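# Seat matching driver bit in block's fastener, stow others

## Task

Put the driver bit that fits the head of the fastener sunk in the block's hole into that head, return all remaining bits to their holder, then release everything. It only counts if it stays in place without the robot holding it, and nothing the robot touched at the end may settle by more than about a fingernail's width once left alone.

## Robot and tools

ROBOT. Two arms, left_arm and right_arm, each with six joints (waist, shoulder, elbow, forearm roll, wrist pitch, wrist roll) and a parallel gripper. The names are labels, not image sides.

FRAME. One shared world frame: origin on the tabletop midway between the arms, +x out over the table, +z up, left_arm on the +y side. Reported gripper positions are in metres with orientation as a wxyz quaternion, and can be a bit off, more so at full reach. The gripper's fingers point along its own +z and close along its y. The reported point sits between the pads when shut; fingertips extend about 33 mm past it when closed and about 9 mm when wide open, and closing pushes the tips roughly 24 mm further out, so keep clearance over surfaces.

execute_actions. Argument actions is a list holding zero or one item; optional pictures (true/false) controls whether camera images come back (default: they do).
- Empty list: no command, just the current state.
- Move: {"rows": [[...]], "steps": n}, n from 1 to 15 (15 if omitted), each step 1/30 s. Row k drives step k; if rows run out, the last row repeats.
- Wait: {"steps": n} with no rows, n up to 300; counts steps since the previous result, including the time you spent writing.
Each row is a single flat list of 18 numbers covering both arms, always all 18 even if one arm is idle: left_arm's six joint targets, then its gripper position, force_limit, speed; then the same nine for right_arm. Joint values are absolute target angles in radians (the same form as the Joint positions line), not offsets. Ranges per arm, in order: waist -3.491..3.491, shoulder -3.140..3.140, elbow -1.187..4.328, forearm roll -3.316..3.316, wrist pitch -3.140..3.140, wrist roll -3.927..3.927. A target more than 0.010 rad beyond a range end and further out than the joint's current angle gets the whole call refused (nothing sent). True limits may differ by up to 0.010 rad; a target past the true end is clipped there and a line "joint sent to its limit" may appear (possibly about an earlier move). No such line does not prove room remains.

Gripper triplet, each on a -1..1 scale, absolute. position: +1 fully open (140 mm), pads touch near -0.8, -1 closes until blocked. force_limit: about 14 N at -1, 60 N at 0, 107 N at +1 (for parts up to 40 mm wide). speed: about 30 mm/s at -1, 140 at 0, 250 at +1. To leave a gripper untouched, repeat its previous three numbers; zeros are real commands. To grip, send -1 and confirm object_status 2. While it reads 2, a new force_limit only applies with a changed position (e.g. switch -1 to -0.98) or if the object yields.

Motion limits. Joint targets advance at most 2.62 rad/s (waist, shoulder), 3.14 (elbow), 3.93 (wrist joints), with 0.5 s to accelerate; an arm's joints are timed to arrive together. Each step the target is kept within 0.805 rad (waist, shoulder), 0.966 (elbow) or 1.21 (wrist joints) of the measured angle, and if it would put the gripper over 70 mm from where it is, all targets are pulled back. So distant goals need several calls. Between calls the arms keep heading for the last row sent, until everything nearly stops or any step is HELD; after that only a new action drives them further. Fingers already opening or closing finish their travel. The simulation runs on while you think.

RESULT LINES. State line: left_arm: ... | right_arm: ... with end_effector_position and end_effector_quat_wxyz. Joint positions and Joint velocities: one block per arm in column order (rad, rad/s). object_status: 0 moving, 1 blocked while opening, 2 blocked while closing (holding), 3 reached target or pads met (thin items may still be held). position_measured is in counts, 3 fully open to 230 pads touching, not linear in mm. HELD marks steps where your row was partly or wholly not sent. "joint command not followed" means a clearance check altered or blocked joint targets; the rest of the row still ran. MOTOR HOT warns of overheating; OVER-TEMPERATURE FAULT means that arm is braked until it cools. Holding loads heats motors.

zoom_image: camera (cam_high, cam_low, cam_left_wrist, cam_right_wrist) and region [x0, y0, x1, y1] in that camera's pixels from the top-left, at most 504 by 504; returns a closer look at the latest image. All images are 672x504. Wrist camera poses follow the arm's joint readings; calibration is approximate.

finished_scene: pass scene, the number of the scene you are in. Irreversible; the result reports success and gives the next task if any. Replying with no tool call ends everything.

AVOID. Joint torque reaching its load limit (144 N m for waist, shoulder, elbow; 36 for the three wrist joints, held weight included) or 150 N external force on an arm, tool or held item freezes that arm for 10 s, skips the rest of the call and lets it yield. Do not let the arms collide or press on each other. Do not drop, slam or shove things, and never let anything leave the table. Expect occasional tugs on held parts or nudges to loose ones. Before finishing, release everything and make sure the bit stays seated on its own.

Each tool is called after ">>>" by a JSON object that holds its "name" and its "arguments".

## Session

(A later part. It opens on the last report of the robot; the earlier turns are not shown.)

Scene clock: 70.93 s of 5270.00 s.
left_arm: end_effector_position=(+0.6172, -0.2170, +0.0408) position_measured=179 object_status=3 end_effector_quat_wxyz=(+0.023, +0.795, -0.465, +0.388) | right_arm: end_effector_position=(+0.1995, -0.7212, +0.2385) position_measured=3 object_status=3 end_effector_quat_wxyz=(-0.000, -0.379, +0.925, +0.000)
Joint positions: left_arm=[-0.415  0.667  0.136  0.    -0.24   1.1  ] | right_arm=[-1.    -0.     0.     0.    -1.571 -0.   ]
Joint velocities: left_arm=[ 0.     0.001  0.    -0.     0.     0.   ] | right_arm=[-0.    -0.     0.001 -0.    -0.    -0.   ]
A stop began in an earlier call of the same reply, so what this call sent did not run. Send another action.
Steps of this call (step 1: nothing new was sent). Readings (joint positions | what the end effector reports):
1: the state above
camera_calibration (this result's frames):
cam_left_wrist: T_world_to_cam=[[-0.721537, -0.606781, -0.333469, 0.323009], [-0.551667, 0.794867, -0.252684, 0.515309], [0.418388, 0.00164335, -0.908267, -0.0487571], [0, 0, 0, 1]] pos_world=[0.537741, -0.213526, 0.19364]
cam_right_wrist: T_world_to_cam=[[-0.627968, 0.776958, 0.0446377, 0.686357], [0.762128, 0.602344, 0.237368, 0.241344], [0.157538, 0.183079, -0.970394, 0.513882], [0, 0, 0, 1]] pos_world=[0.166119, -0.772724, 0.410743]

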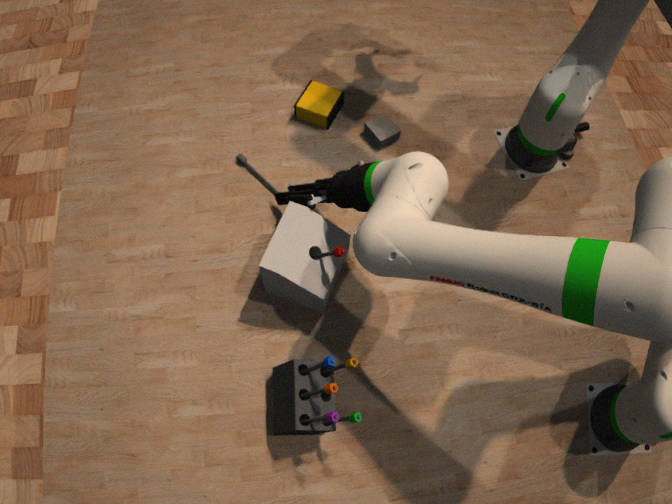

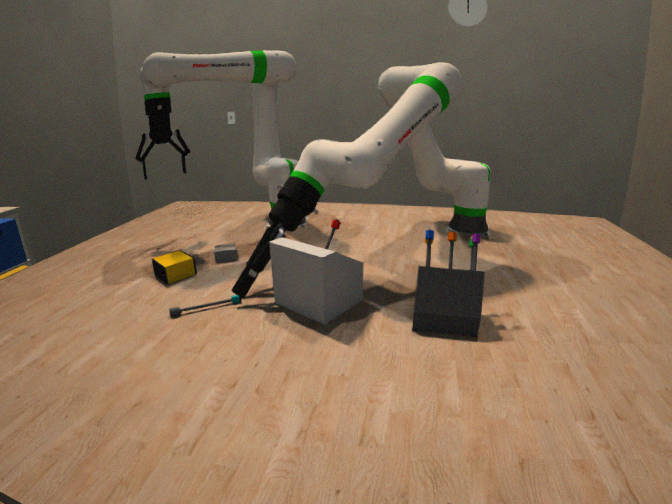

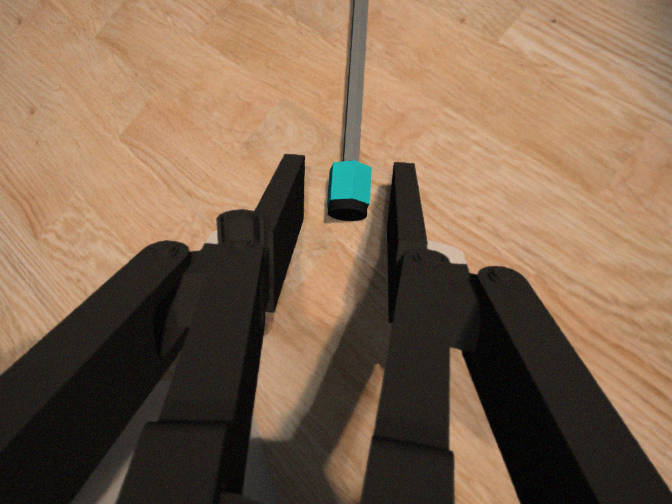

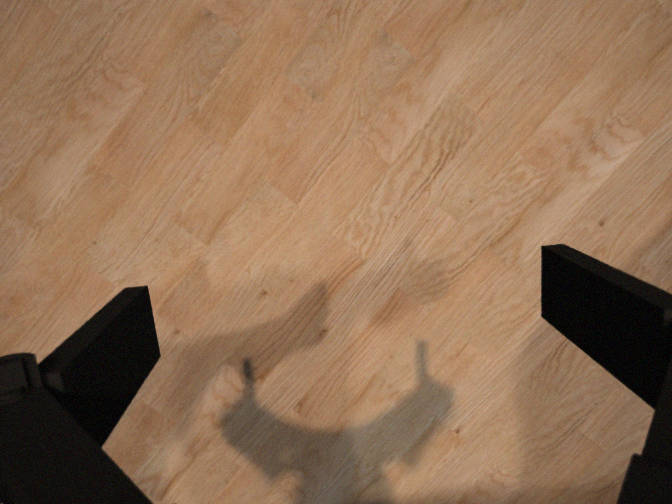

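>>> {"name": "execute_actions", "arguments": {"actions": [{"rows":[[-0.414,0.62,0.096,0,-0.247,1.57,-0.3,0,0,-1.0,0,0,0,-1.5708,0,1,0,0]]}], "pictures": false}}

>>> {"name": "execute_actions", "arguments": {"actions": [{"rows":[[-0.414,0.675,0.143,0,-0.239,1.57,-0.3,0,0,-1.0,0,0,0,-1.5708,0,1,0,0]]}]}}

Scene clock: 72.80 s of 5270.00 s.
left_arm: end_effector_position=(+0.6064, -0.2085, +0.0547) position_measured=167 object_status=3 end_effector_quat_wxyz=(+0.112, +0.881, -0.268, +0.373) | right_arm: end_effector_position=(+0.1995, -0.7212, +0.2385) position_measured=3 object_status=3 end_effector_quat_wxyz=(-0.000, -0.379, +0.925, +0.000)
Joint positions: left_arm=[-0.414  0.62   0.096  0.    -0.247  1.567] | right_arm=[-1.    -0.     0.    -0.    -1.571 -0.   ]
Joint velocities: left_arm=[-0.    -0.016 -0.014 -0.001 -0.002  0.171] | right_arm=[-0.001  0.    -0.001  0.    -0.001  0.001]
Steps of this call (steps 1 to 41: nothing new was sent; steps 42 to 56: all 15 steps of this action). Readings (joint positions | what the end effector reports):
42: left_arm=[-0.415 0.667 0.136 0.000 -0.240 1.100] | right_arm=[-1.000 -0.000 -0.000 0.000 -1.571 0.000] | left_arm position_measured=179 object_status=0 | right_arm position_measured=3 object_status=3
43: left_arm=[-0.415 0.666 0.135 0.000 -0.240 1.105] | right_arm=[-1.000 -0.000 -0.000 0.000 -1.571 0.000] | left_arm position_measured=175 object_status=0 | right_arm position_measured=3 object_status=3
45: left_arm=[-0.415 0.663 0.132 0.000 -0.240 1.141] | right_arm=[-1.000 -0.000 -0.000 0.000 -1.571 0.000] | left_arm position_measured=167 object_status=0 | right_arm position_measured=3 object_status=3
49: left_arm=[-0.415 0.645 0.118 0.000 -0.243 1.317] | right_arm=[-1.000 -0.000 0.000 0.000 -1.571 0.000] | left_arm position_measured=167 object_status=0 | right_arm position_measured=3 object_status=3
56: the state above

Scene clock: 82.97 s of 5270.00 s.
left_arm: end_effector_position=(+0.6109, -0.2170, +0.0499) position_measured=167 object_status=3 end_effector_quat_wxyz=(+0.114, +0.880, -0.268, +0.374) | right_arm: end_effector_position=(+0.1995, -0.7212, +0.2385) position_measured=3 object_status=3 end_effector_quat_wxyz=(-0.000, -0.379, +0.925, +0.000)
Joint positions: left_arm=[-0.419  0.645  0.12   0.001 -0.242  1.57 ] | right_arm=[-1.    -0.     0.     0.    -1.571 -0.   ]
Joint velocities: left_arm=[ 0.     0.002 -0.     0.002 -0.    -0.   ] | right_arm=[ 0.     0.    -0.001 -0.    -0.     0.   ]
FORCE FAULT: contact force on the left arm reached its limit, and that arm stopped for 10 seconds. The contact can be on any part of that arm, not only on its tool. That arm's remaining commands of this call were not run. That arm holds still and accepts commands again. Move the arm away from the contact; if what it grips holds it there, let go first. Pushing or pulling that hard again can fault the arm again.
The stop of the left arm began at step 5 of this call (marked STOPPED below). From that step on that arm followed nothing that you had sent. 11 of its steps, steps kept back included, did not run and will not run. Nothing is kept back now, and the robot has no last target.
Steps of this call (steps 1 to 15: all 15 steps of this action; steps 16 to 305: the stop continued). Readings (joint positions | what the end effector reports):
1: left_arm=[-0.414 0.620 0.096 0.000 -0.247 1.569] | right_arm=[-1.000 -0.000 0.000 -0.000 -1.571 0.000] | left_arm position_measured=167 object_status=3 | right_arm position_measured=3 object_status=3
2: left_arm=[-0.414 0.623 0.099 -0.000 -0.247 1.570] | right_arm=[-1.000 -0.000 0.000 0.000 -1.571 -0.000] | left_arm position_measured=167 object_status=3 | right_arm position_measured=3 object_status=3
4: left_arm=[-0.415 0.645 0.119 0.000 -0.243 1.570] | right_arm=[-1.000 -0.000 -0.000 0.000 -1.571 0.000] | left_arm position_measured=167 object_status=3 | right_arm position_measured=3 object_status=3
5: left_arm=[-0.418 0.645 0.120 0.001 -0.242 1.570] | right_arm=[-1.000 -0.000 0.000 -0.000 -1.571 -0.000] | left_arm position_measured=167 object_status=3 | right_arm position_measured=3 object_status=3 STOPPED (the left arm)
8: left_arm=[-0.419 0.645 0.120 0.001 -0.242 1.570] | right_arm=[-1.000 -0.000 -0.000 0.000 -1.571 0.000] | left_arm position_measured=167 object_status=3 | right_arm position_measured=3 object_status=3
305: the state above
camera_calibration (this result's frames):
cam_left_wrist: T_world_to_cam=[[-0.511969, -0.858984, -0.00581565, 0.12241], [-0.81592, 0.488396, -0.309425, 0.611946], [0.268632, -0.153671, -0.950906, 0.0220137], [0, 0, 0, 1]] pos_world=[0.556055, -0.190341, 0.210996]
cam_right_wrist: T_world_to_cam=[[-0.627968, 0.776958, 0.0446376, 0.686357], [0.762128, 0.602344, 0.237368, 0.241344], [0.157538, 0.183079, -0.970394, 0.513882], [0, 0, 0, 1]] pos_world=[0.166119, -0.772724, 0.410743]

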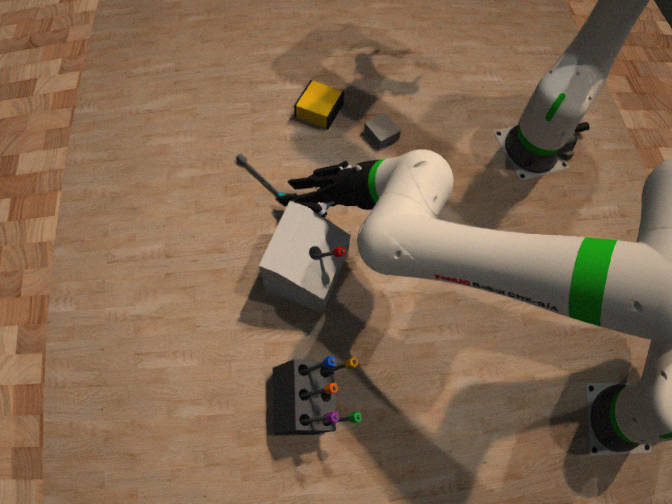

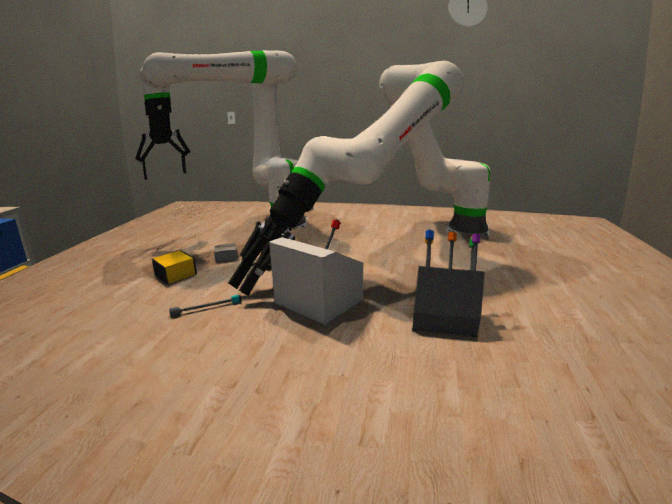

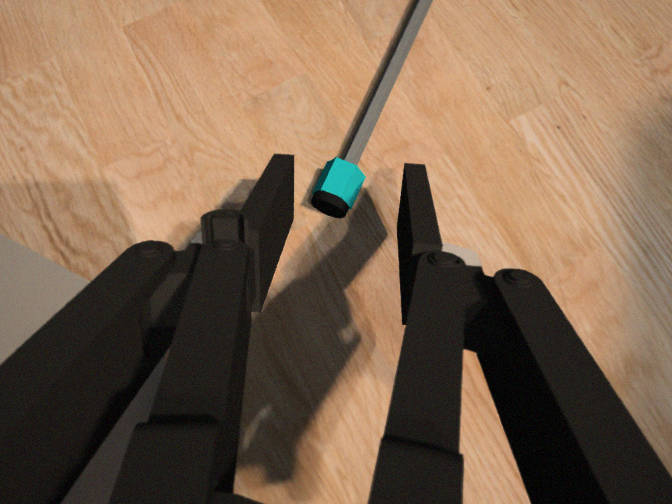

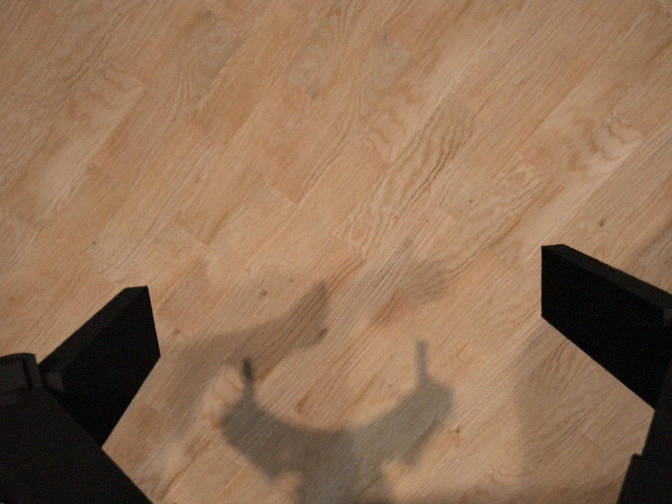

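>>> {"name": "execute_actions", "arguments": {"actions": [{"rows":[[-0.44,0.3,-0.13,0,-0.27,1.57,-0.3,0,0,-0.6,0.3,0.4,0,-1.6,0.4,-0.3,0,0]]}], "pictures": false}}

>>> {"name": "execute_actions", "arguments": {"actions": [{"rows":[[-0.4255,-0.513,-0.976,0,0.463,1.57,-0.3,0,0,-0.6,0.3,0.4,0,-1.6,0.4,-0.3,0,0]]}], "pictures": false}}

>>> {"name": "execute_actions", "arguments": {"actions": [{"rows":[[-0.4255,-0.513,-0.976,0,0.463,1.57,-0.3,0,0,0.028,0.6667,0.595,0,-1.499,0.407,-0.3,0,0]]}], "pictures": false}}

>>> {"name": "execute_actions", "arguments": {"actions": [{"steps":50}]}}

Scene clock: 85.73 s of 5270.00 s.
left_arm: end_effector_position=(+0.5293, -0.1812, +0.1625) position_measured=167 object_status=3 end_effector_quat_wxyz=(+0.126, +0.865, -0.274, +0.401) | right_arm: end_effector_position=(+0.3860, -0.6994, +0.2597) position_measured=106 object_status=0 end_effector_quat_wxyz=(+0.009, -0.615, +0.788, -0.022)
Joint positions: left_arm=[-0.439  0.319 -0.116  0.    -0.268  1.57 ] | right_arm=[-0.726  0.205  0.274  0.    -1.591  0.274]
Joint velocities: left_arm=[-0.026 -0.423 -0.308 -0.001 -0.034 -0.   ] | right_arm=[ 0.648  0.486  0.646 -0.001 -0.048  0.643]
Steps of this call (steps 1 to 68: nothing new was sent; steps 69 to 83: all 15 steps of this action). Readings (joint positions | what the end effector reports):
69: left_arm=[-0.419 0.645 0.120 0.001 -0.242 1.570] | right_arm=[-1.000 0.000 0.000 0.000 -1.571 -0.000] | left_arm position_measured=167 object_status=3 | right_arm position_measured=3 object_status=0
70: left_arm=[-0.419 0.642 0.117 0.001 -0.242 1.570] | right_arm=[-0.997 0.002 0.004 0.000 -1.571 0.002] | left_arm position_measured=167 object_status=3 | right_arm position_measured=7 object_status=0
72: left_arm=[-0.420 0.618 0.100 0.001 -0.244 1.570] | right_arm=[-0.973 0.020 0.027 0.000 -1.573 0.027] | left_arm position_measured=167 object_status=3 | right_arm position_measured=22 object_status=0
76: left_arm=[-0.427 0.508 0.021 0.001 -0.253 1.570] | right_arm=[-0.882 0.089 0.118 0.000 -1.579 0.118] | left_arm position_measured=167 object_status=3 | right_arm position_measured=53 object_status=0
83: the state above

Scene clock: 86.23 s of 5270.00 s.
left_arm: end_effector_position=(+0.4392, -0.1126, +0.2845) position_measured=167 object_status=3 end_effector_quat_wxyz=(+0.170, +0.783, -0.245, +0.546) | right_arm: end_effector_position=(+0.4710, -0.6636, +0.2640) position_measured=167 object_status=3 end_effector_quat_wxyz=(+0.013, -0.709, +0.704, -0.033)
Joint positions: left_arm=[-0.432 -0.114 -0.557 -0.     0.089  1.57 ] | right_arm=[-0.6  0.3  0.4  0.  -1.6  0.4]
Joint velocities: left_arm=[ 0.017 -0.994 -1.044 -0.     0.927  0.   ] | right_arm=[ 0.001  0.     0.001 -0.     0.001  0.002]
Steps of this call (steps 1 to 15: all 15 steps of this action). Readings (joint positions | what the end effector reports):
1: left_arm=[-0.439 0.307 -0.125 0.000 -0.269 1.570] | right_arm=[-0.704 0.222 0.296 0.000 -1.592 0.296] | left_arm position_measured=167 object_status=3 | right_arm position_measured=113 object_status=0
2: left_arm=[-0.439 0.295 -0.135 -0.000 -0.267 1.570] | right_arm=[-0.683 0.238 0.318 0.000 -1.594 0.317] | left_arm position_measured=167 object_status=3 | right_arm position_measured=121 object_status=0
4: left_arm=[-0.439 0.253 -0.174 -0.000 -0.244 1.570] | right_arm=[-0.640 0.270 0.360 0.000 -1.597 0.359] | left_arm position_measured=167 object_status=3 | right_arm position_measured=136 object_status=0
8: left_arm=[-0.436 0.121 -0.310 -0.000 -0.132 1.570] | right_arm=[-0.600 0.300 0.399 0.000 -1.600 0.399] | left_arm position_measured=167 object_status=3 | right_arm position_measured=165 object_status=0
15: the state above

Scene clock: 86.73 s of 5270.00 s.
left_arm: end_effector_position=(+0.3300, -0.0326, +0.3501) position_measured=167 object_status=3 end_effector_quat_wxyz=(+0.208, +0.676, -0.209, +0.676) | right_arm: end_effector_position=(+0.5956, -0.5293, +0.2078) position_measured=167 object_status=3 end_effector_quat_wxyz=(-0.010, +0.799, -0.601, +0.018)
Joint positions: left_arm=[-0.426 -0.513 -0.976 -0.     0.463  1.57 ] | right_arm=[-0.33   0.458  0.484  0.    -1.555  0.403]
Joint velocities: left_arm=[ 0.002 -0.019 -0.018  0.002  0.021 -0.   ] | right_arm=[0.642 0.374 0.198 0.001 0.1   0.008]
Steps of this call (steps 1 to 15: all 15 steps of this action). Readings (joint positions | what the end effector reports):
1: left_arm=[-0.432 -0.148 -0.592 -0.000 0.121 1.570] | right_arm=[-0.600 0.300 0.400 0.000 -1.600 0.400] | left_arm position_measured=167 object_status=3 | right_arm position_measured=167 object_status=3
2: left_arm=[-0.431 -0.181 -0.628 -0.000 0.152 1.570] | right_arm=[-0.597 0.302 0.401 0.000 -1.599 0.400] | left_arm position_measured=167 object_status=3 | right_arm position_measured=167 object_status=3
4: left_arm=[-0.430 -0.249 -0.699 -0.000 0.216 1.570] | right_arm=[-0.573 0.316 0.409 0.000 -1.593 0.400] | left_arm position_measured=167 object_status=3 | right_arm position_measured=167 object_status=3
8: left_arm=[-0.428 -0.384 -0.841 -0.000 0.343 1.570] | right_arm=[-0.483 0.368 0.436 0.000 -1.579 0.401] | left_arm position_measured=167 object_status=3 | right_arm position_measured=167 object_status=3
15: the state above

Scene clock: 88.40 s of 5270.00 s.
left_arm: end_effector_position=(+0.3299, -0.0325, +0.3502) position_measured=167 object_status=3 end_effector_quat_wxyz=(+0.208, +0.676, -0.209, +0.676) | right_arm: end_effector_position=(+0.6843, -0.2910, +0.1199) position_measured=167 object_status=3 end_effector_quat_wxyz=(-0.000, +0.894, -0.448, +0.000)
Joint positions: left_arm=[-0.426 -0.513 -0.976  0.     0.463  1.57 ] | right_arm=[ 0.028  0.667  0.595  0.    -1.499  0.407]
Joint velocities: left_arm=[-0.     0.001  0.    -0.    -0.     0.   ] | right_arm=[ 0.001  0.    -0.002  0.     0.     0.001]
Steps of this call (steps 1 to 45: the robot went on to your last target; steps 46 to 50: nothing new was sent). Readings (joint positions | what the end effector reports):
1: left_arm=[-0.425 -0.513 -0.976 -0.000 0.463 1.570] | right_arm=[-0.308 0.470 0.491 0.000 -1.552 0.403] | left_arm position_measured=167 object_status=3 | right_arm position_measured=167 object_status=3
2: left_arm=[-0.425 -0.513 -0.976 -0.000 0.463 1.570] | right_arm=[-0.287 0.483 0.497 0.000 -1.548 0.403] | left_arm position_measured=167 object_status=3 | right_arm position_measured=167 object_status=3
4: left_arm=[-0.425 -0.513 -0.976 -0.000 0.463 1.570] | right_arm=[-0.244 0.508 0.511 0.000 -1.542 0.404] | left_arm position_measured=167 object_status=3 | right_arm position_measured=167 object_status=3
8: left_arm=[-0.425 -0.513 -0.976 -0.000 0.463 1.570] | right_arm=[-0.159 0.558 0.537 0.000 -1.528 0.405] | left_arm position_measured=167 object_status=3 | right_arm position_measured=167 object_status=3
50: the state above
All arms were judged still, so your last target was given up. Only a new action makes them travel on or press farther. Fingers that are still opening or closing keep moving.
camera_calibration (this result's frames):
cam_left_wrist: T_world_to_cam=[[-0.526709, -0.849433, 0.0322631, 0.130562], [-0.414987, 0.223827, -0.881866, 0.44504], [0.741865, -0.477875, -0.470396, 0.0764705], [0, 0, 0, 1]] pos_world=[0.196723, 0.0478349, 0.424225]
cam_right_wrist: T_world_to_cam=[[-0.854825, -0.517005, 0.0444927, 0.44051], [-0.493663, 0.836652, 0.237296, 0.568375], [-0.159908, 0.180882, -0.970418, 0.46027], [0, 0, 0, 1]] pos_world=[0.730746, -0.331041, 0.292182]

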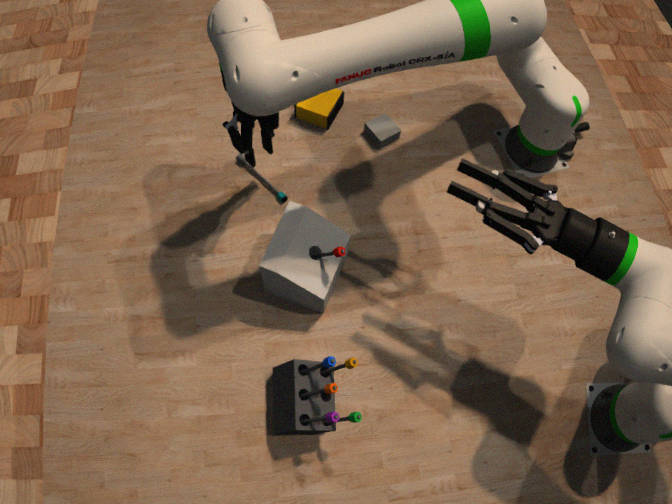

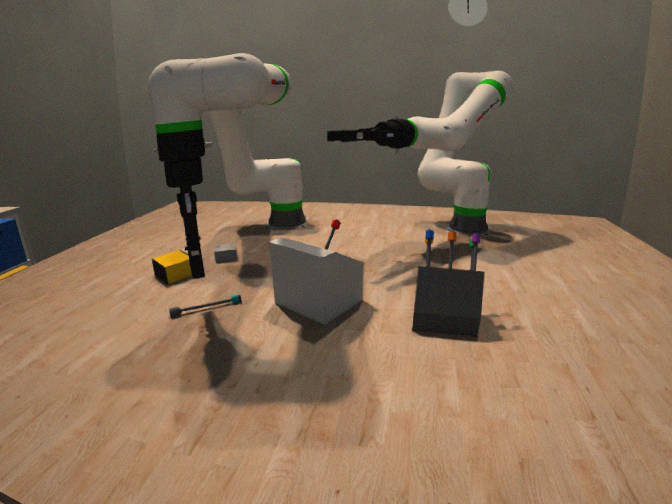

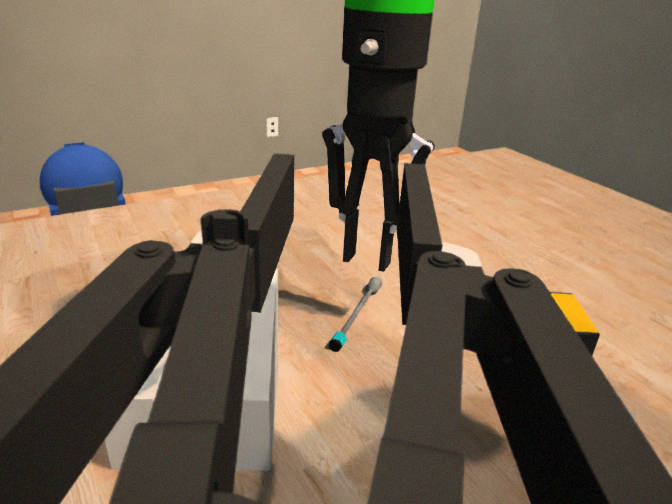

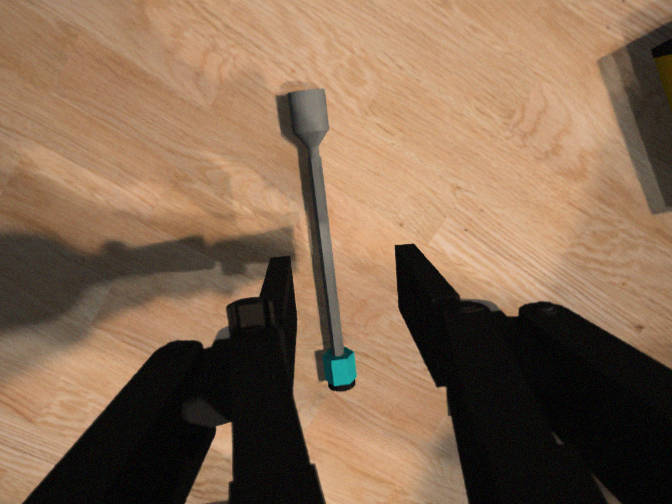

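>>> {"name": "execute_actions", "arguments": {"actions": [{"rows":[[-0.4255,-0.513,-0.976,0,0.463,1.57,-0.3,0,0,0.028,0.702,0.475,0,-1.344,0.407,-0.3,0,0]]}]}}

Scene clock: 89.33 s of 5270.00 s.
left_arm: end_effector_position=(+0.3299, -0.0325, +0.3502) position_measured=167 object_status=3 end_effector_quat_wxyz=(+0.208, +0.676, -0.209, +0.676) | right_arm: end_effector_position=(+0.6854, -0.2907, +0.0449) position_measured=167 object_status=3 end_effector_quat_wxyz=(-0.000, +0.894, -0.448, -0.000)
Joint positions: left_arm=[-0.426 -0.513 -0.976  0.     0.463  1.57 ] | right_arm=[ 0.028  0.702  0.475 -0.    -1.344  0.407]
Joint velocities: left_arm=[ 0.     0.     0.    -0.001 -0.001 -0.   ] | right_arm=[-0.001  0.    -0.001  0.004  0.001 -0.001]
Steps of this call (steps 1 to 13: nothing new was sent; steps 14 to 28: all 15 steps of this action). Readings (joint positions | what the end effector reports):
14: left_arm=[-0.426 -0.513 -0.976 0.000 0.463 1.570] | right_arm=[0.028 0.667 0.595 -0.000 -1.499 0.407] | left_arm position_measured=167 object_status=3 | right_arm position_measured=167 object_status=3
15: left_arm=[-0.426 -0.513 -0.976 0.000 0.463 1.570] | right_arm=[0.028 0.668 0.591 -0.000 -1.493 0.407] | left_arm position_measured=167 object_status=3 | right_arm position_measured=167 object_status=3
17: left_arm=[-0.426 -0.513 -0.976 0.000 0.463 1.570] | right_arm=[0.028 0.676 0.564 -0.000 -1.458 0.407] | left_arm position_measured=167 object_status=3 | right_arm position_measured=167 object_status=3
21: left_arm=[-0.425 -0.513 -0.976 0.000 0.463 1.570] | right_arm=[0.028 0.700 0.482 -0.000 -1.354 0.407] | left_arm position_measured=167 object_status=3 | right_arm position_measured=167 object_status=3
28: the state above
camera_calibration (this result's frames):
cam_left_wrist: T_world_to_cam=[[-0.526709, -0.849433, 0.0322631, 0.130562], [-0.414987, 0.223826, -0.881866, 0.44504], [0.741865, -0.477875, -0.470395, 0.0764704], [0, 0, 0, 1]] pos_world=[0.196723, 0.0478349, 0.424225]
cam_right_wrist: T_world_to_cam=[[-0.854811, -0.517016, 0.044649, 0.445003], [-0.493628, 0.836644, 0.237399, 0.586472], [-0.160094, 0.180891, -0.970386, 0.387696], [0, 0, 0, 1]] pos_world=[0.73196, -0.330725, 0.217118]

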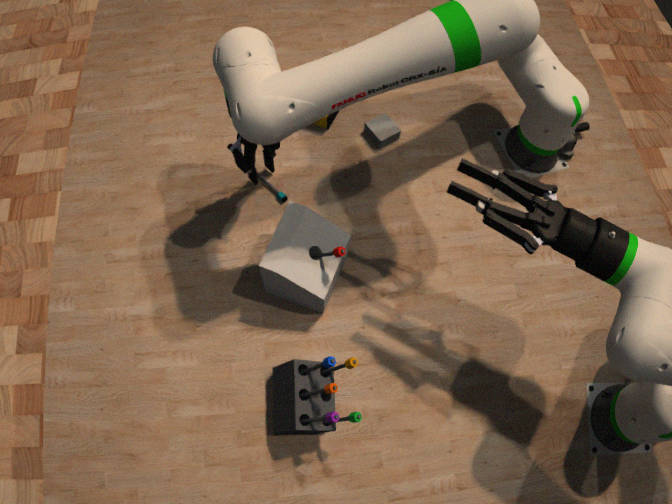

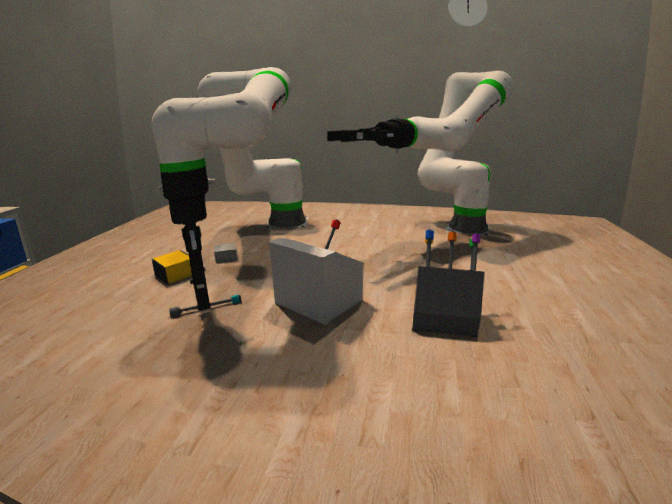

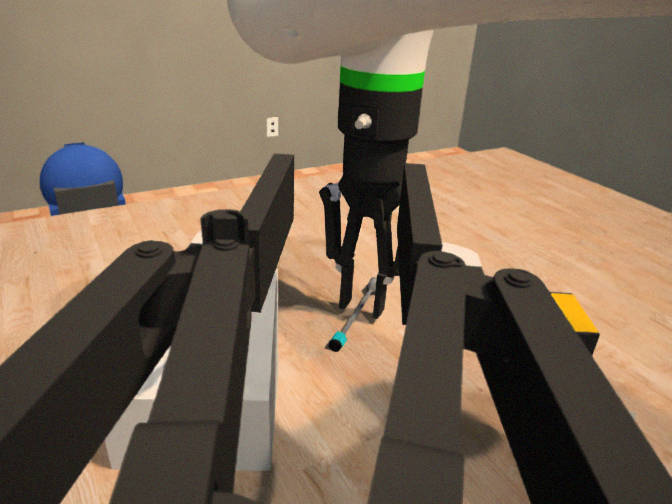

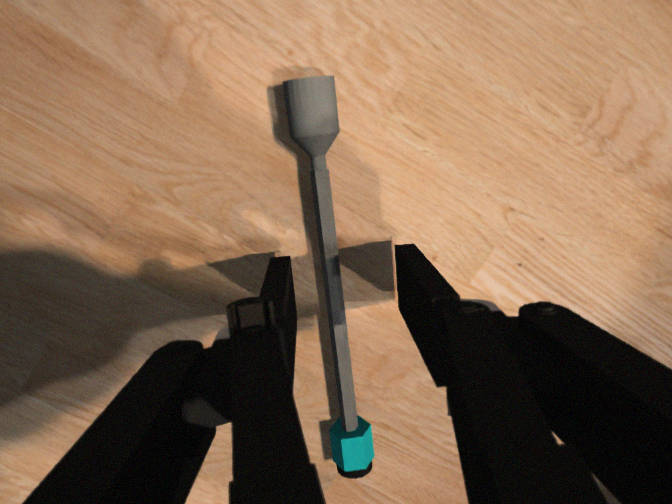

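>>> {"name": "execute_actions", "arguments": {"actions": [{"rows":[[-0.4255,-0.513,-0.976,0,0.463,1.57,-0.3,0,0,0.028,0.711,0.473,0,-1.333,0.407,-0.3,0,0]],"steps":10}], "pictures": false}}

>>> {"name": "execute_actions", "arguments": {"actions": [{"rows":[[-0.4255,-0.513,-0.976,0,0.463,1.57,-0.3,0,0,0.028,0.711,0.473,0,-1.333,0.407,-1,0,-0.5]]}], "pictures": false}}

>>> {"name": "execute_actions", "arguments": {"actions": [{"steps":10}], "pictures": false}}

>>> {"name": "execute_actions", "arguments": {"actions": [{"rows":[[-0.4255,-0.513,-0.976,0,0.463,1.57,-0.3,0,0,0.028,0.45,0.6,0,-1.72,0.407,-1,0,-0.5]]}], "pictures": false}}

>>> {"name": "execute_actions", "arguments": {"actions": [{"steps":15}], "pictures": false}}

>>> {"name": "execute_actions", "arguments": {"actions": [{"rows":[[-0.4255,-0.513,-0.976,0,0.463,1.57,-0.3,0,0,0.474,0.21,0.563,0,-1.924,0.291,-1,0,-0.5]]}], "pictures": false}}

>>> {"name": "execute_actions", "arguments": {"actions": [{"steps":35}]}}

Scene clock: 90.90 s of 5270.00 s.
left_arm: end_effector_position=(+0.3299, -0.0325, +0.3502) position_measured=167 object_status=3 end_effector_quat_wxyz=(+0.208, +0.676, -0.209, +0.676) | right_arm: end_effector_position=(+0.6869, -0.2904, +0.0376) position_measured=167 object_status=3 end_effector_quat_wxyz=(+0.000, +0.894, -0.448, -0.000)
Joint positions: left_arm=[-0.425 -0.513 -0.976  0.     0.463  1.57 ] | right_arm=[ 0.028  0.711  0.473  0.    -1.333  0.407]
Joint velocities: left_arm=[-0.    -0.     0.    -0.002  0.001  0.   ] | right_arm=[-0.001  0.    -0.002 -0.    -0.    -0.001]
Steps of this call (steps 1 to 15: the robot went on to your last target; steps 16 to 37: nothing new was sent; steps 38 to 47: all 10 steps of this action). Readings (joint positions | what the end effector reports):
38: left_arm=[-0.426 -0.513 -0.976 0.000 0.463 1.570] | right_arm=[0.028 0.702 0.475 0.000 -1.344 0.407] | left_arm position_measured=167 object_status=3 | right_arm position_measured=167 object_status=3
39: left_arm=[-0.426 -0.513 -0.976 0.000 0.463 1.570] | right_arm=[0.028 0.705 0.475 0.000 -1.340 0.407] | left_arm position_measured=167 object_status=3 | right_arm position_measured=167 object_status=3
41: left_arm=[-0.426 -0.513 -0.976 0.000 0.463 1.570] | right_arm=[0.028 0.711 0.473 0.000 -1.334 0.407] | left_arm position_measured=167 object_status=3 | right_arm position_measured=167 object_status=3
45: left_arm=[-0.426 -0.513 -0.976 0.000 0.463 1.570] | right_arm=[0.028 0.711 0.473 0.000 -1.333 0.407] | left_arm position_measured=167 object_status=3 | right_arm position_measured=167 object_status=3
47: the state above

Scene clock: 91.40 s of 5270.00 s.
left_arm: end_effector_position=(+0.3299, -0.0325, +0.3502) position_measured=167 object_status=3 end_effector_quat_wxyz=(+0.208, +0.676, -0.209, +0.676) | right_arm: end_effector_position=(+0.6870, -0.2903, +0.0377) position_measured=225 object_status=0 end_effector_quat_wxyz=(+0.000, +0.894, -0.448, -0.000)
Joint positions: left_arm=[-0.426 -0.513 -0.976  0.     0.463  1.57 ] | right_arm=[ 0.028  0.711  0.473 -0.    -1.333  0.407]
Joint velocities: left_arm=[ 0.     0.    -0.    -0.002 -0.001 -0.   ] | right_arm=[-0.     0.     0.002  0.     0.     0.001]
Steps of this call (steps 1 to 15: all 15 steps of this action). Readings (joint positions | what the end effector reports):
1: left_arm=[-0.426 -0.513 -0.976 0.000 0.463 1.570] | right_arm=[0.028 0.711 0.473 0.000 -1.333 0.407] | left_arm position_measured=167 object_status=3 | right_arm position_measured=167 object_status=0
2: left_arm=[-0.426 -0.513 -0.976 0.000 0.463 1.570] | right_arm=[0.028 0.711 0.473 0.000 -1.333 0.407] | left_arm position_measured=167 object_status=3 | right_arm position_measured=170 object_status=0
4: left_arm=[-0.426 -0.513 -0.976 0.000 0.463 1.570] | right_arm=[0.028 0.711 0.473 0.000 -1.333 0.407] | left_arm position_measured=167 object_status=3 | right_arm position_measured=179 object_status=0
8: left_arm=[-0.426 -0.513 -0.976 0.000 0.463 1.570] | right_arm=[0.028 0.711 0.473 0.000 -1.333 0.407] | left_arm position_measured=167 object_status=3 | right_arm position_measured=197 object_status=0
15: the state above

Scene clock: 91.73 s of 5270.00 s.
left_arm: end_effector_position=(+0.3299, -0.0325, +0.3502) position_measured=167 object_status=3 end_effector_quat_wxyz=(+0.208, +0.676, -0.209, +0.676) | right_arm: end_effector_position=(+0.6871, -0.2903, +0.0378) position_measured=225 object_status=2 end_effector_quat_wxyz=(+0.000, +0.894, -0.448, -0.000)
Joint positions: left_arm=[-0.426 -0.513 -0.976  0.     0.463  1.57 ] | right_arm=[ 0.028  0.711  0.473 -0.    -1.333  0.407]
Joint velocities: left_arm=[ 0.     0.     0.    -0.001 -0.     0.   ] | right_arm=[-0.    -0.    -0.001  0.001 -0.    -0.   ]
Steps of this call (steps 1 to 10: the robot went on to your last target). Readings (joint positions | what the end effector reports):
1: left_arm=[-0.426 -0.513 -0.976 0.000 0.463 1.570] | right_arm=[0.028 0.711 0.473 -0.000 -1.333 0.407] | left_arm position_measured=167 object_status=3 | right_arm position_measured=225 object_status=0
2: left_arm=[-0.426 -0.513 -0.976 -0.000 0.463 1.570] | right_arm=[0.028 0.711 0.473 -0.000 -1.333 0.407] | left_arm position_measured=167 object_status=3 | right_arm position_measured=225 object_status=0
4: left_arm=[-0.426 -0.513 -0.976 0.000 0.463 1.570] | right_arm=[0.028 0.711 0.473 -0.000 -1.333 0.407] | left_arm position_measured=167 object_status=3 | right_arm position_measured=225 object_status=0
8: left_arm=[-0.426 -0.513 -0.976 0.000 0.463 1.570] | right_arm=[0.028 0.711 0.473 -0.000 -1.333 0.407] | left_arm position_measured=167 object_status=3 | right_arm position_measured=225 object_status=2
10: the state above

Scene clock: 92.23 s of 5270.00 s.
left_arm: end_effector_position=(+0.3299, -0.0325, +0.3502) position_measured=167 object_status=3 end_effector_quat_wxyz=(+0.208, +0.676, -0.209, +0.676) | right_arm: end_effector_position=(+0.6207, -0.3062, +0.2377) position_measured=225 object_status=2 end_effector_quat_wxyz=(-0.000, +0.894, -0.448, +0.000)
Joint positions: left_arm=[-0.426 -0.513 -0.976  0.     0.463  1.57 ] | right_arm=[ 0.028  0.48   0.586 -0.    -1.676  0.407]
Joint velocities: left_arm=[-0.     0.001  0.    -0.001 -0.001 -0.   ] | right_arm=[ 0.002 -0.483  0.236  0.005 -0.7   -0.   ]
Steps of this call (steps 1 to 15: all 15 steps of this action). Readings (joint positions | what the end effector reports):
1: left_arm=[-0.426 -0.513 -0.976 0.000 0.463 1.570] | right_arm=[0.028 0.711 0.473 -0.000 -1.333 0.407] | left_arm position_measured=167 object_status=3 | right_arm position_measured=225 object_status=2
2: left_arm=[-0.426 -0.513 -0.976 0.000 0.463 1.570] | right_arm=[0.028 0.708 0.474 -0.000 -1.338 0.407] | left_arm position_measured=167 object_status=3 | right_arm position_measured=225 object_status=2
4: left_arm=[-0.426 -0.513 -0.976 0.000 0.463 1.570] | right_arm=[0.028 0.684 0.486 -0.000 -1.374 0.407] | left_arm position_measured=167 object_status=3 | right_arm position_measured=225 object_status=2
8: left_arm=[-0.426 -0.513 -0.976 0.000 0.463 1.570] | right_arm=[0.028 0.607 0.523 -0.000 -1.487 0.407] | left_arm position_measured=167 object_status=3 | right_arm position_measured=225 object_status=2
15: the state above

Scene clock: 92.73 s of 5270.00 s.
left_arm: end_effector_position=(+0.3299, -0.0325, +0.3502) position_measured=167 object_status=3 end_effector_quat_wxyz=(+0.208, +0.676, -0.209, +0.676) | right_arm: end_effector_position=(+0.6077, -0.3094, +0.2619) position_measured=225 object_status=2 end_effector_quat_wxyz=(-0.000, +0.894, -0.448, +0.000)
Joint positions: left_arm=[-0.426 -0.513 -0.976  0.     0.463  1.57 ] | right_arm=[ 0.028  0.45   0.6    0.    -1.72   0.407]
Joint velocities: left_arm=[ 0.     0.     0.     0.001  0.001 -0.   ] | right_arm=[ 0.    -0.    -0.001 -0.001 -0.    -0.   ]
Steps of this call (steps 1 to 15: the robot went on to your last target). Readings (joint positions | what the end effector reports):
1: left_arm=[-0.426 -0.513 -0.976 -0.000 0.463 1.570] | right_arm=[0.028 0.465 0.593 0.000 -1.697 0.407] | left_arm position_measured=167 object_status=3 | right_arm position_measured=225 object_status=2
2: left_arm=[-0.425 -0.513 -0.976 0.000 0.463 1.570] | right_arm=[0.028 0.455 0.597 0.000 -1.711 0.407] | left_arm position_measured=167 object_status=3 | right_arm position_measured=225 object_status=2
4: left_arm=[-0.426 -0.513 -0.976 0.000 0.463 1.570] | right_arm=[0.028 0.450 0.600 0.000 -1.719 0.407] | left_arm position_measured=167 object_status=3 | right_arm position_measured=225 object_status=2
8: left_arm=[-0.426 -0.513 -0.976 0.000 0.463 1.570] | right_arm=[0.028 0.450 0.600 0.000 -1.720 0.407] | left_arm position_measured=167 object_status=3 | right_arm position_measured=225 object_status=2
15: the state above

Scene clock: 93.23 s of 5270.00 s.
left_arm: end_effector_position=(+0.3299, -0.0325, +0.3502) position_measured=167 object_status=3 end_effector_quat_wxyz=(+0.208, +0.676, -0.209, +0.676) | right_arm: end_effector_position=(+0.5155, -0.1693, +0.3408) position_measured=225 object_status=2 end_effector_quat_wxyz=(-0.000, +0.937, -0.349, +0.000)
Joint positions: left_arm=[-0.426 -0.513 -0.976  0.     0.463  1.57 ] | right_arm=[ 0.318  0.294  0.576 -0.    -1.853  0.332]
Joint velocities: left_arm=[-0.    -0.001 -0.     0.    -0.    -0.   ] | right_arm=[ 0.734 -0.396 -0.063 -0.001 -0.334 -0.191]
Steps of this call (steps 1 to 15: all 15 steps of this action). Readings (joint positions | what the end effector reports):
1: left_arm=[-0.425 -0.513 -0.976 0.000 0.463 1.570] | right_arm=[0.028 0.450 0.600 0.000 -1.720 0.407] | left_arm position_measured=167 object_status=3 | right_arm position_measured=225 object_status=2
2: left_arm=[-0.426 -0.513 -0.976 0.000 0.463 1.570] | right_arm=[0.031 0.448 0.600 0.000 -1.722 0.407] | left_arm position_measured=167 object_status=3 | right_arm position_measured=225 object_status=2
4: left_arm=[-0.426 -0.513 -0.976 0.000 0.463 1.570] | right_arm=[0.055 0.435 0.598 0.000 -1.733 0.400] | left_arm position_measured=167 object_status=3 | right_arm position_measured=225 object_status=2
8: left_arm=[-0.426 -0.513 -0.976 0.000 0.463 1.570] | right_arm=[0.149 0.385 0.591 -0.000 -1.775 0.376] | left_arm position_measured=167 object_status=3 | right_arm position_measured=225 object_status=2
15: the state above

Scene clock: 94.40 s of 5270.00 s.
left_arm: end_effector_position=(+0.3299, -0.0325, +0.3502) position_measured=167 object_status=3 end_effector_quat_wxyz=(+0.208, +0.676, -0.209, +0.676) | right_arm: end_effector_position=(+0.4518, -0.1168, +0.3781) position_measured=225 object_status=2 end_effector_quat_wxyz=(+0.000, +0.956, -0.295, -0.000)
Joint positions: left_arm=[-0.426 -0.513 -0.976  0.     0.463  1.57 ] | right_arm=[ 0.474  0.21   0.563 -0.    -1.924  0.291]
Joint velocities: left_arm=[ 0.    -0.     0.     0.001  0.001  0.   ] | right_arm=[-0.001  0.    -0.001  0.     0.001 -0.001]
Steps of this call (steps 1 to 30: the robot went on to your last target; steps 31 to 35: nothing new was sent). Readings (joint positions | what the end effector reports):
1: left_arm=[-0.426 -0.513 -0.976 -0.000 0.463 1.570] | right_arm=[0.343 0.280 0.574 -0.000 -1.864 0.325] | left_arm position_measured=167 object_status=3 | right_arm position_measured=225 object_status=2
2: left_arm=[-0.426 -0.513 -0.976 0.000 0.463 1.570] | right_arm=[0.368 0.267 0.572 -0.000 -1.876 0.319] | left_arm position_measured=167 object_status=3 | right_arm position_measured=225 object_status=2
4: left_arm=[-0.425 -0.513 -0.976 0.000 0.463 1.570] | right_arm=[0.418 0.240 0.568 -0.000 -1.898 0.306] | left_arm position_measured=167 object_status=3 | right_arm position_measured=225 object_status=2
8: left_arm=[-0.426 -0.513 -0.976 0.000 0.463 1.570] | right_arm=[0.473 0.211 0.563 -0.000 -1.923 0.291] | left_arm position_measured=167 object_status=3 | right_arm position_measured=225 object_status=2
35: the state above
All arms were judged still, so your last target was given up. Only a new action makes them travel on or press farther. Fingers that are still opening or closing keep moving.
camera_calibration (this result's frames):
cam_left_wrist: T_world_to_cam=[[-0.526709, -0.849433, 0.0322633, 0.130561], [-0.414988, 0.223826, -0.881866, 0.44504], [0.741865, -0.477875, -0.470396, 0.0764705], [0, 0, 0, 1]] pos_world=[0.196723, 0.0478349, 0.424225]
cam_right_wrist: T_world_to_cam=[[-0.641138, -0.766109, 0.0449338, 0.194625], [-0.738047, 0.631581, 0.237471, 0.333015], [-0.210308, 0.119089, -0.970355, 0.657653], [0, 0, 0, 1]] pos_world=[0.508872, -0.139541, 0.55033]

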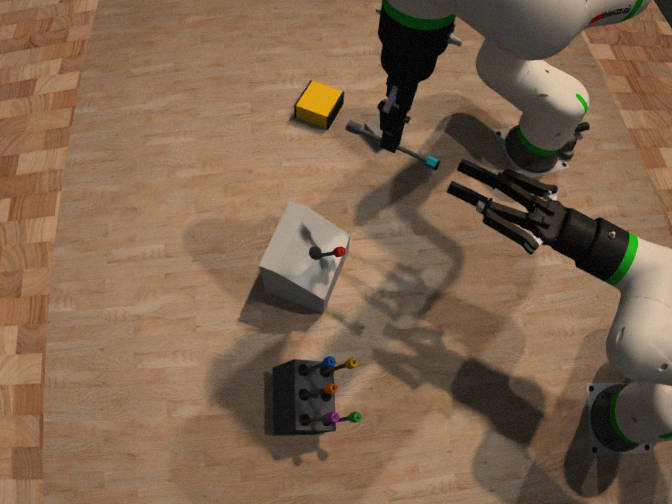

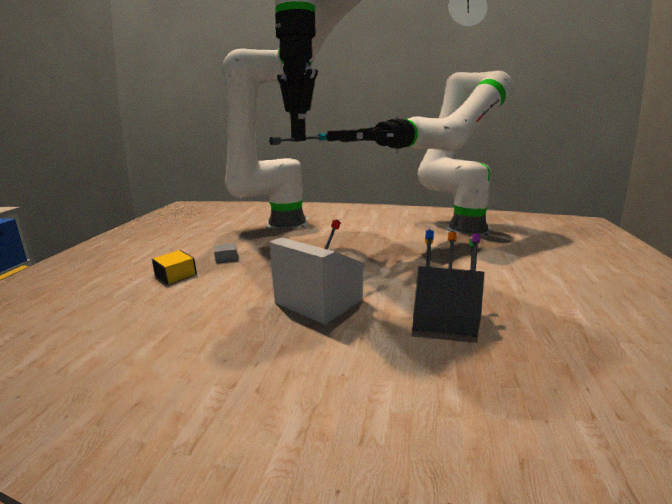

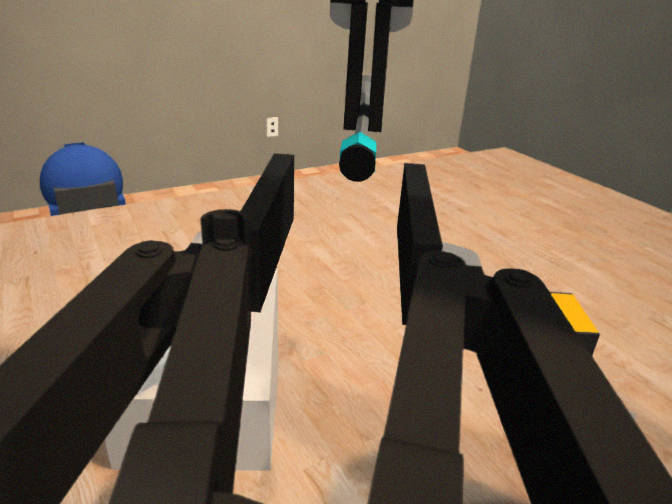

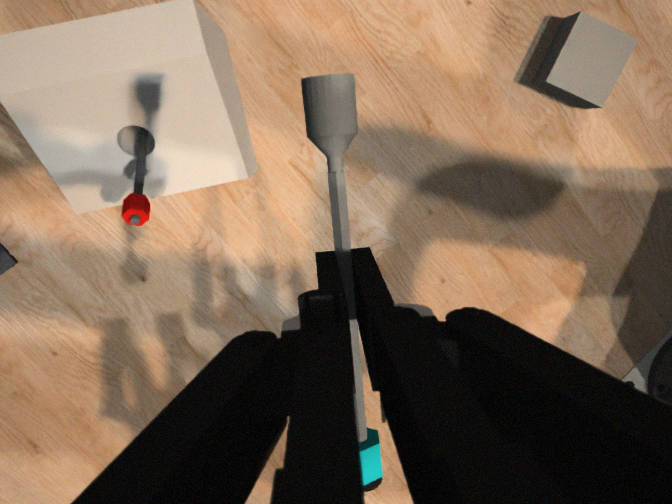

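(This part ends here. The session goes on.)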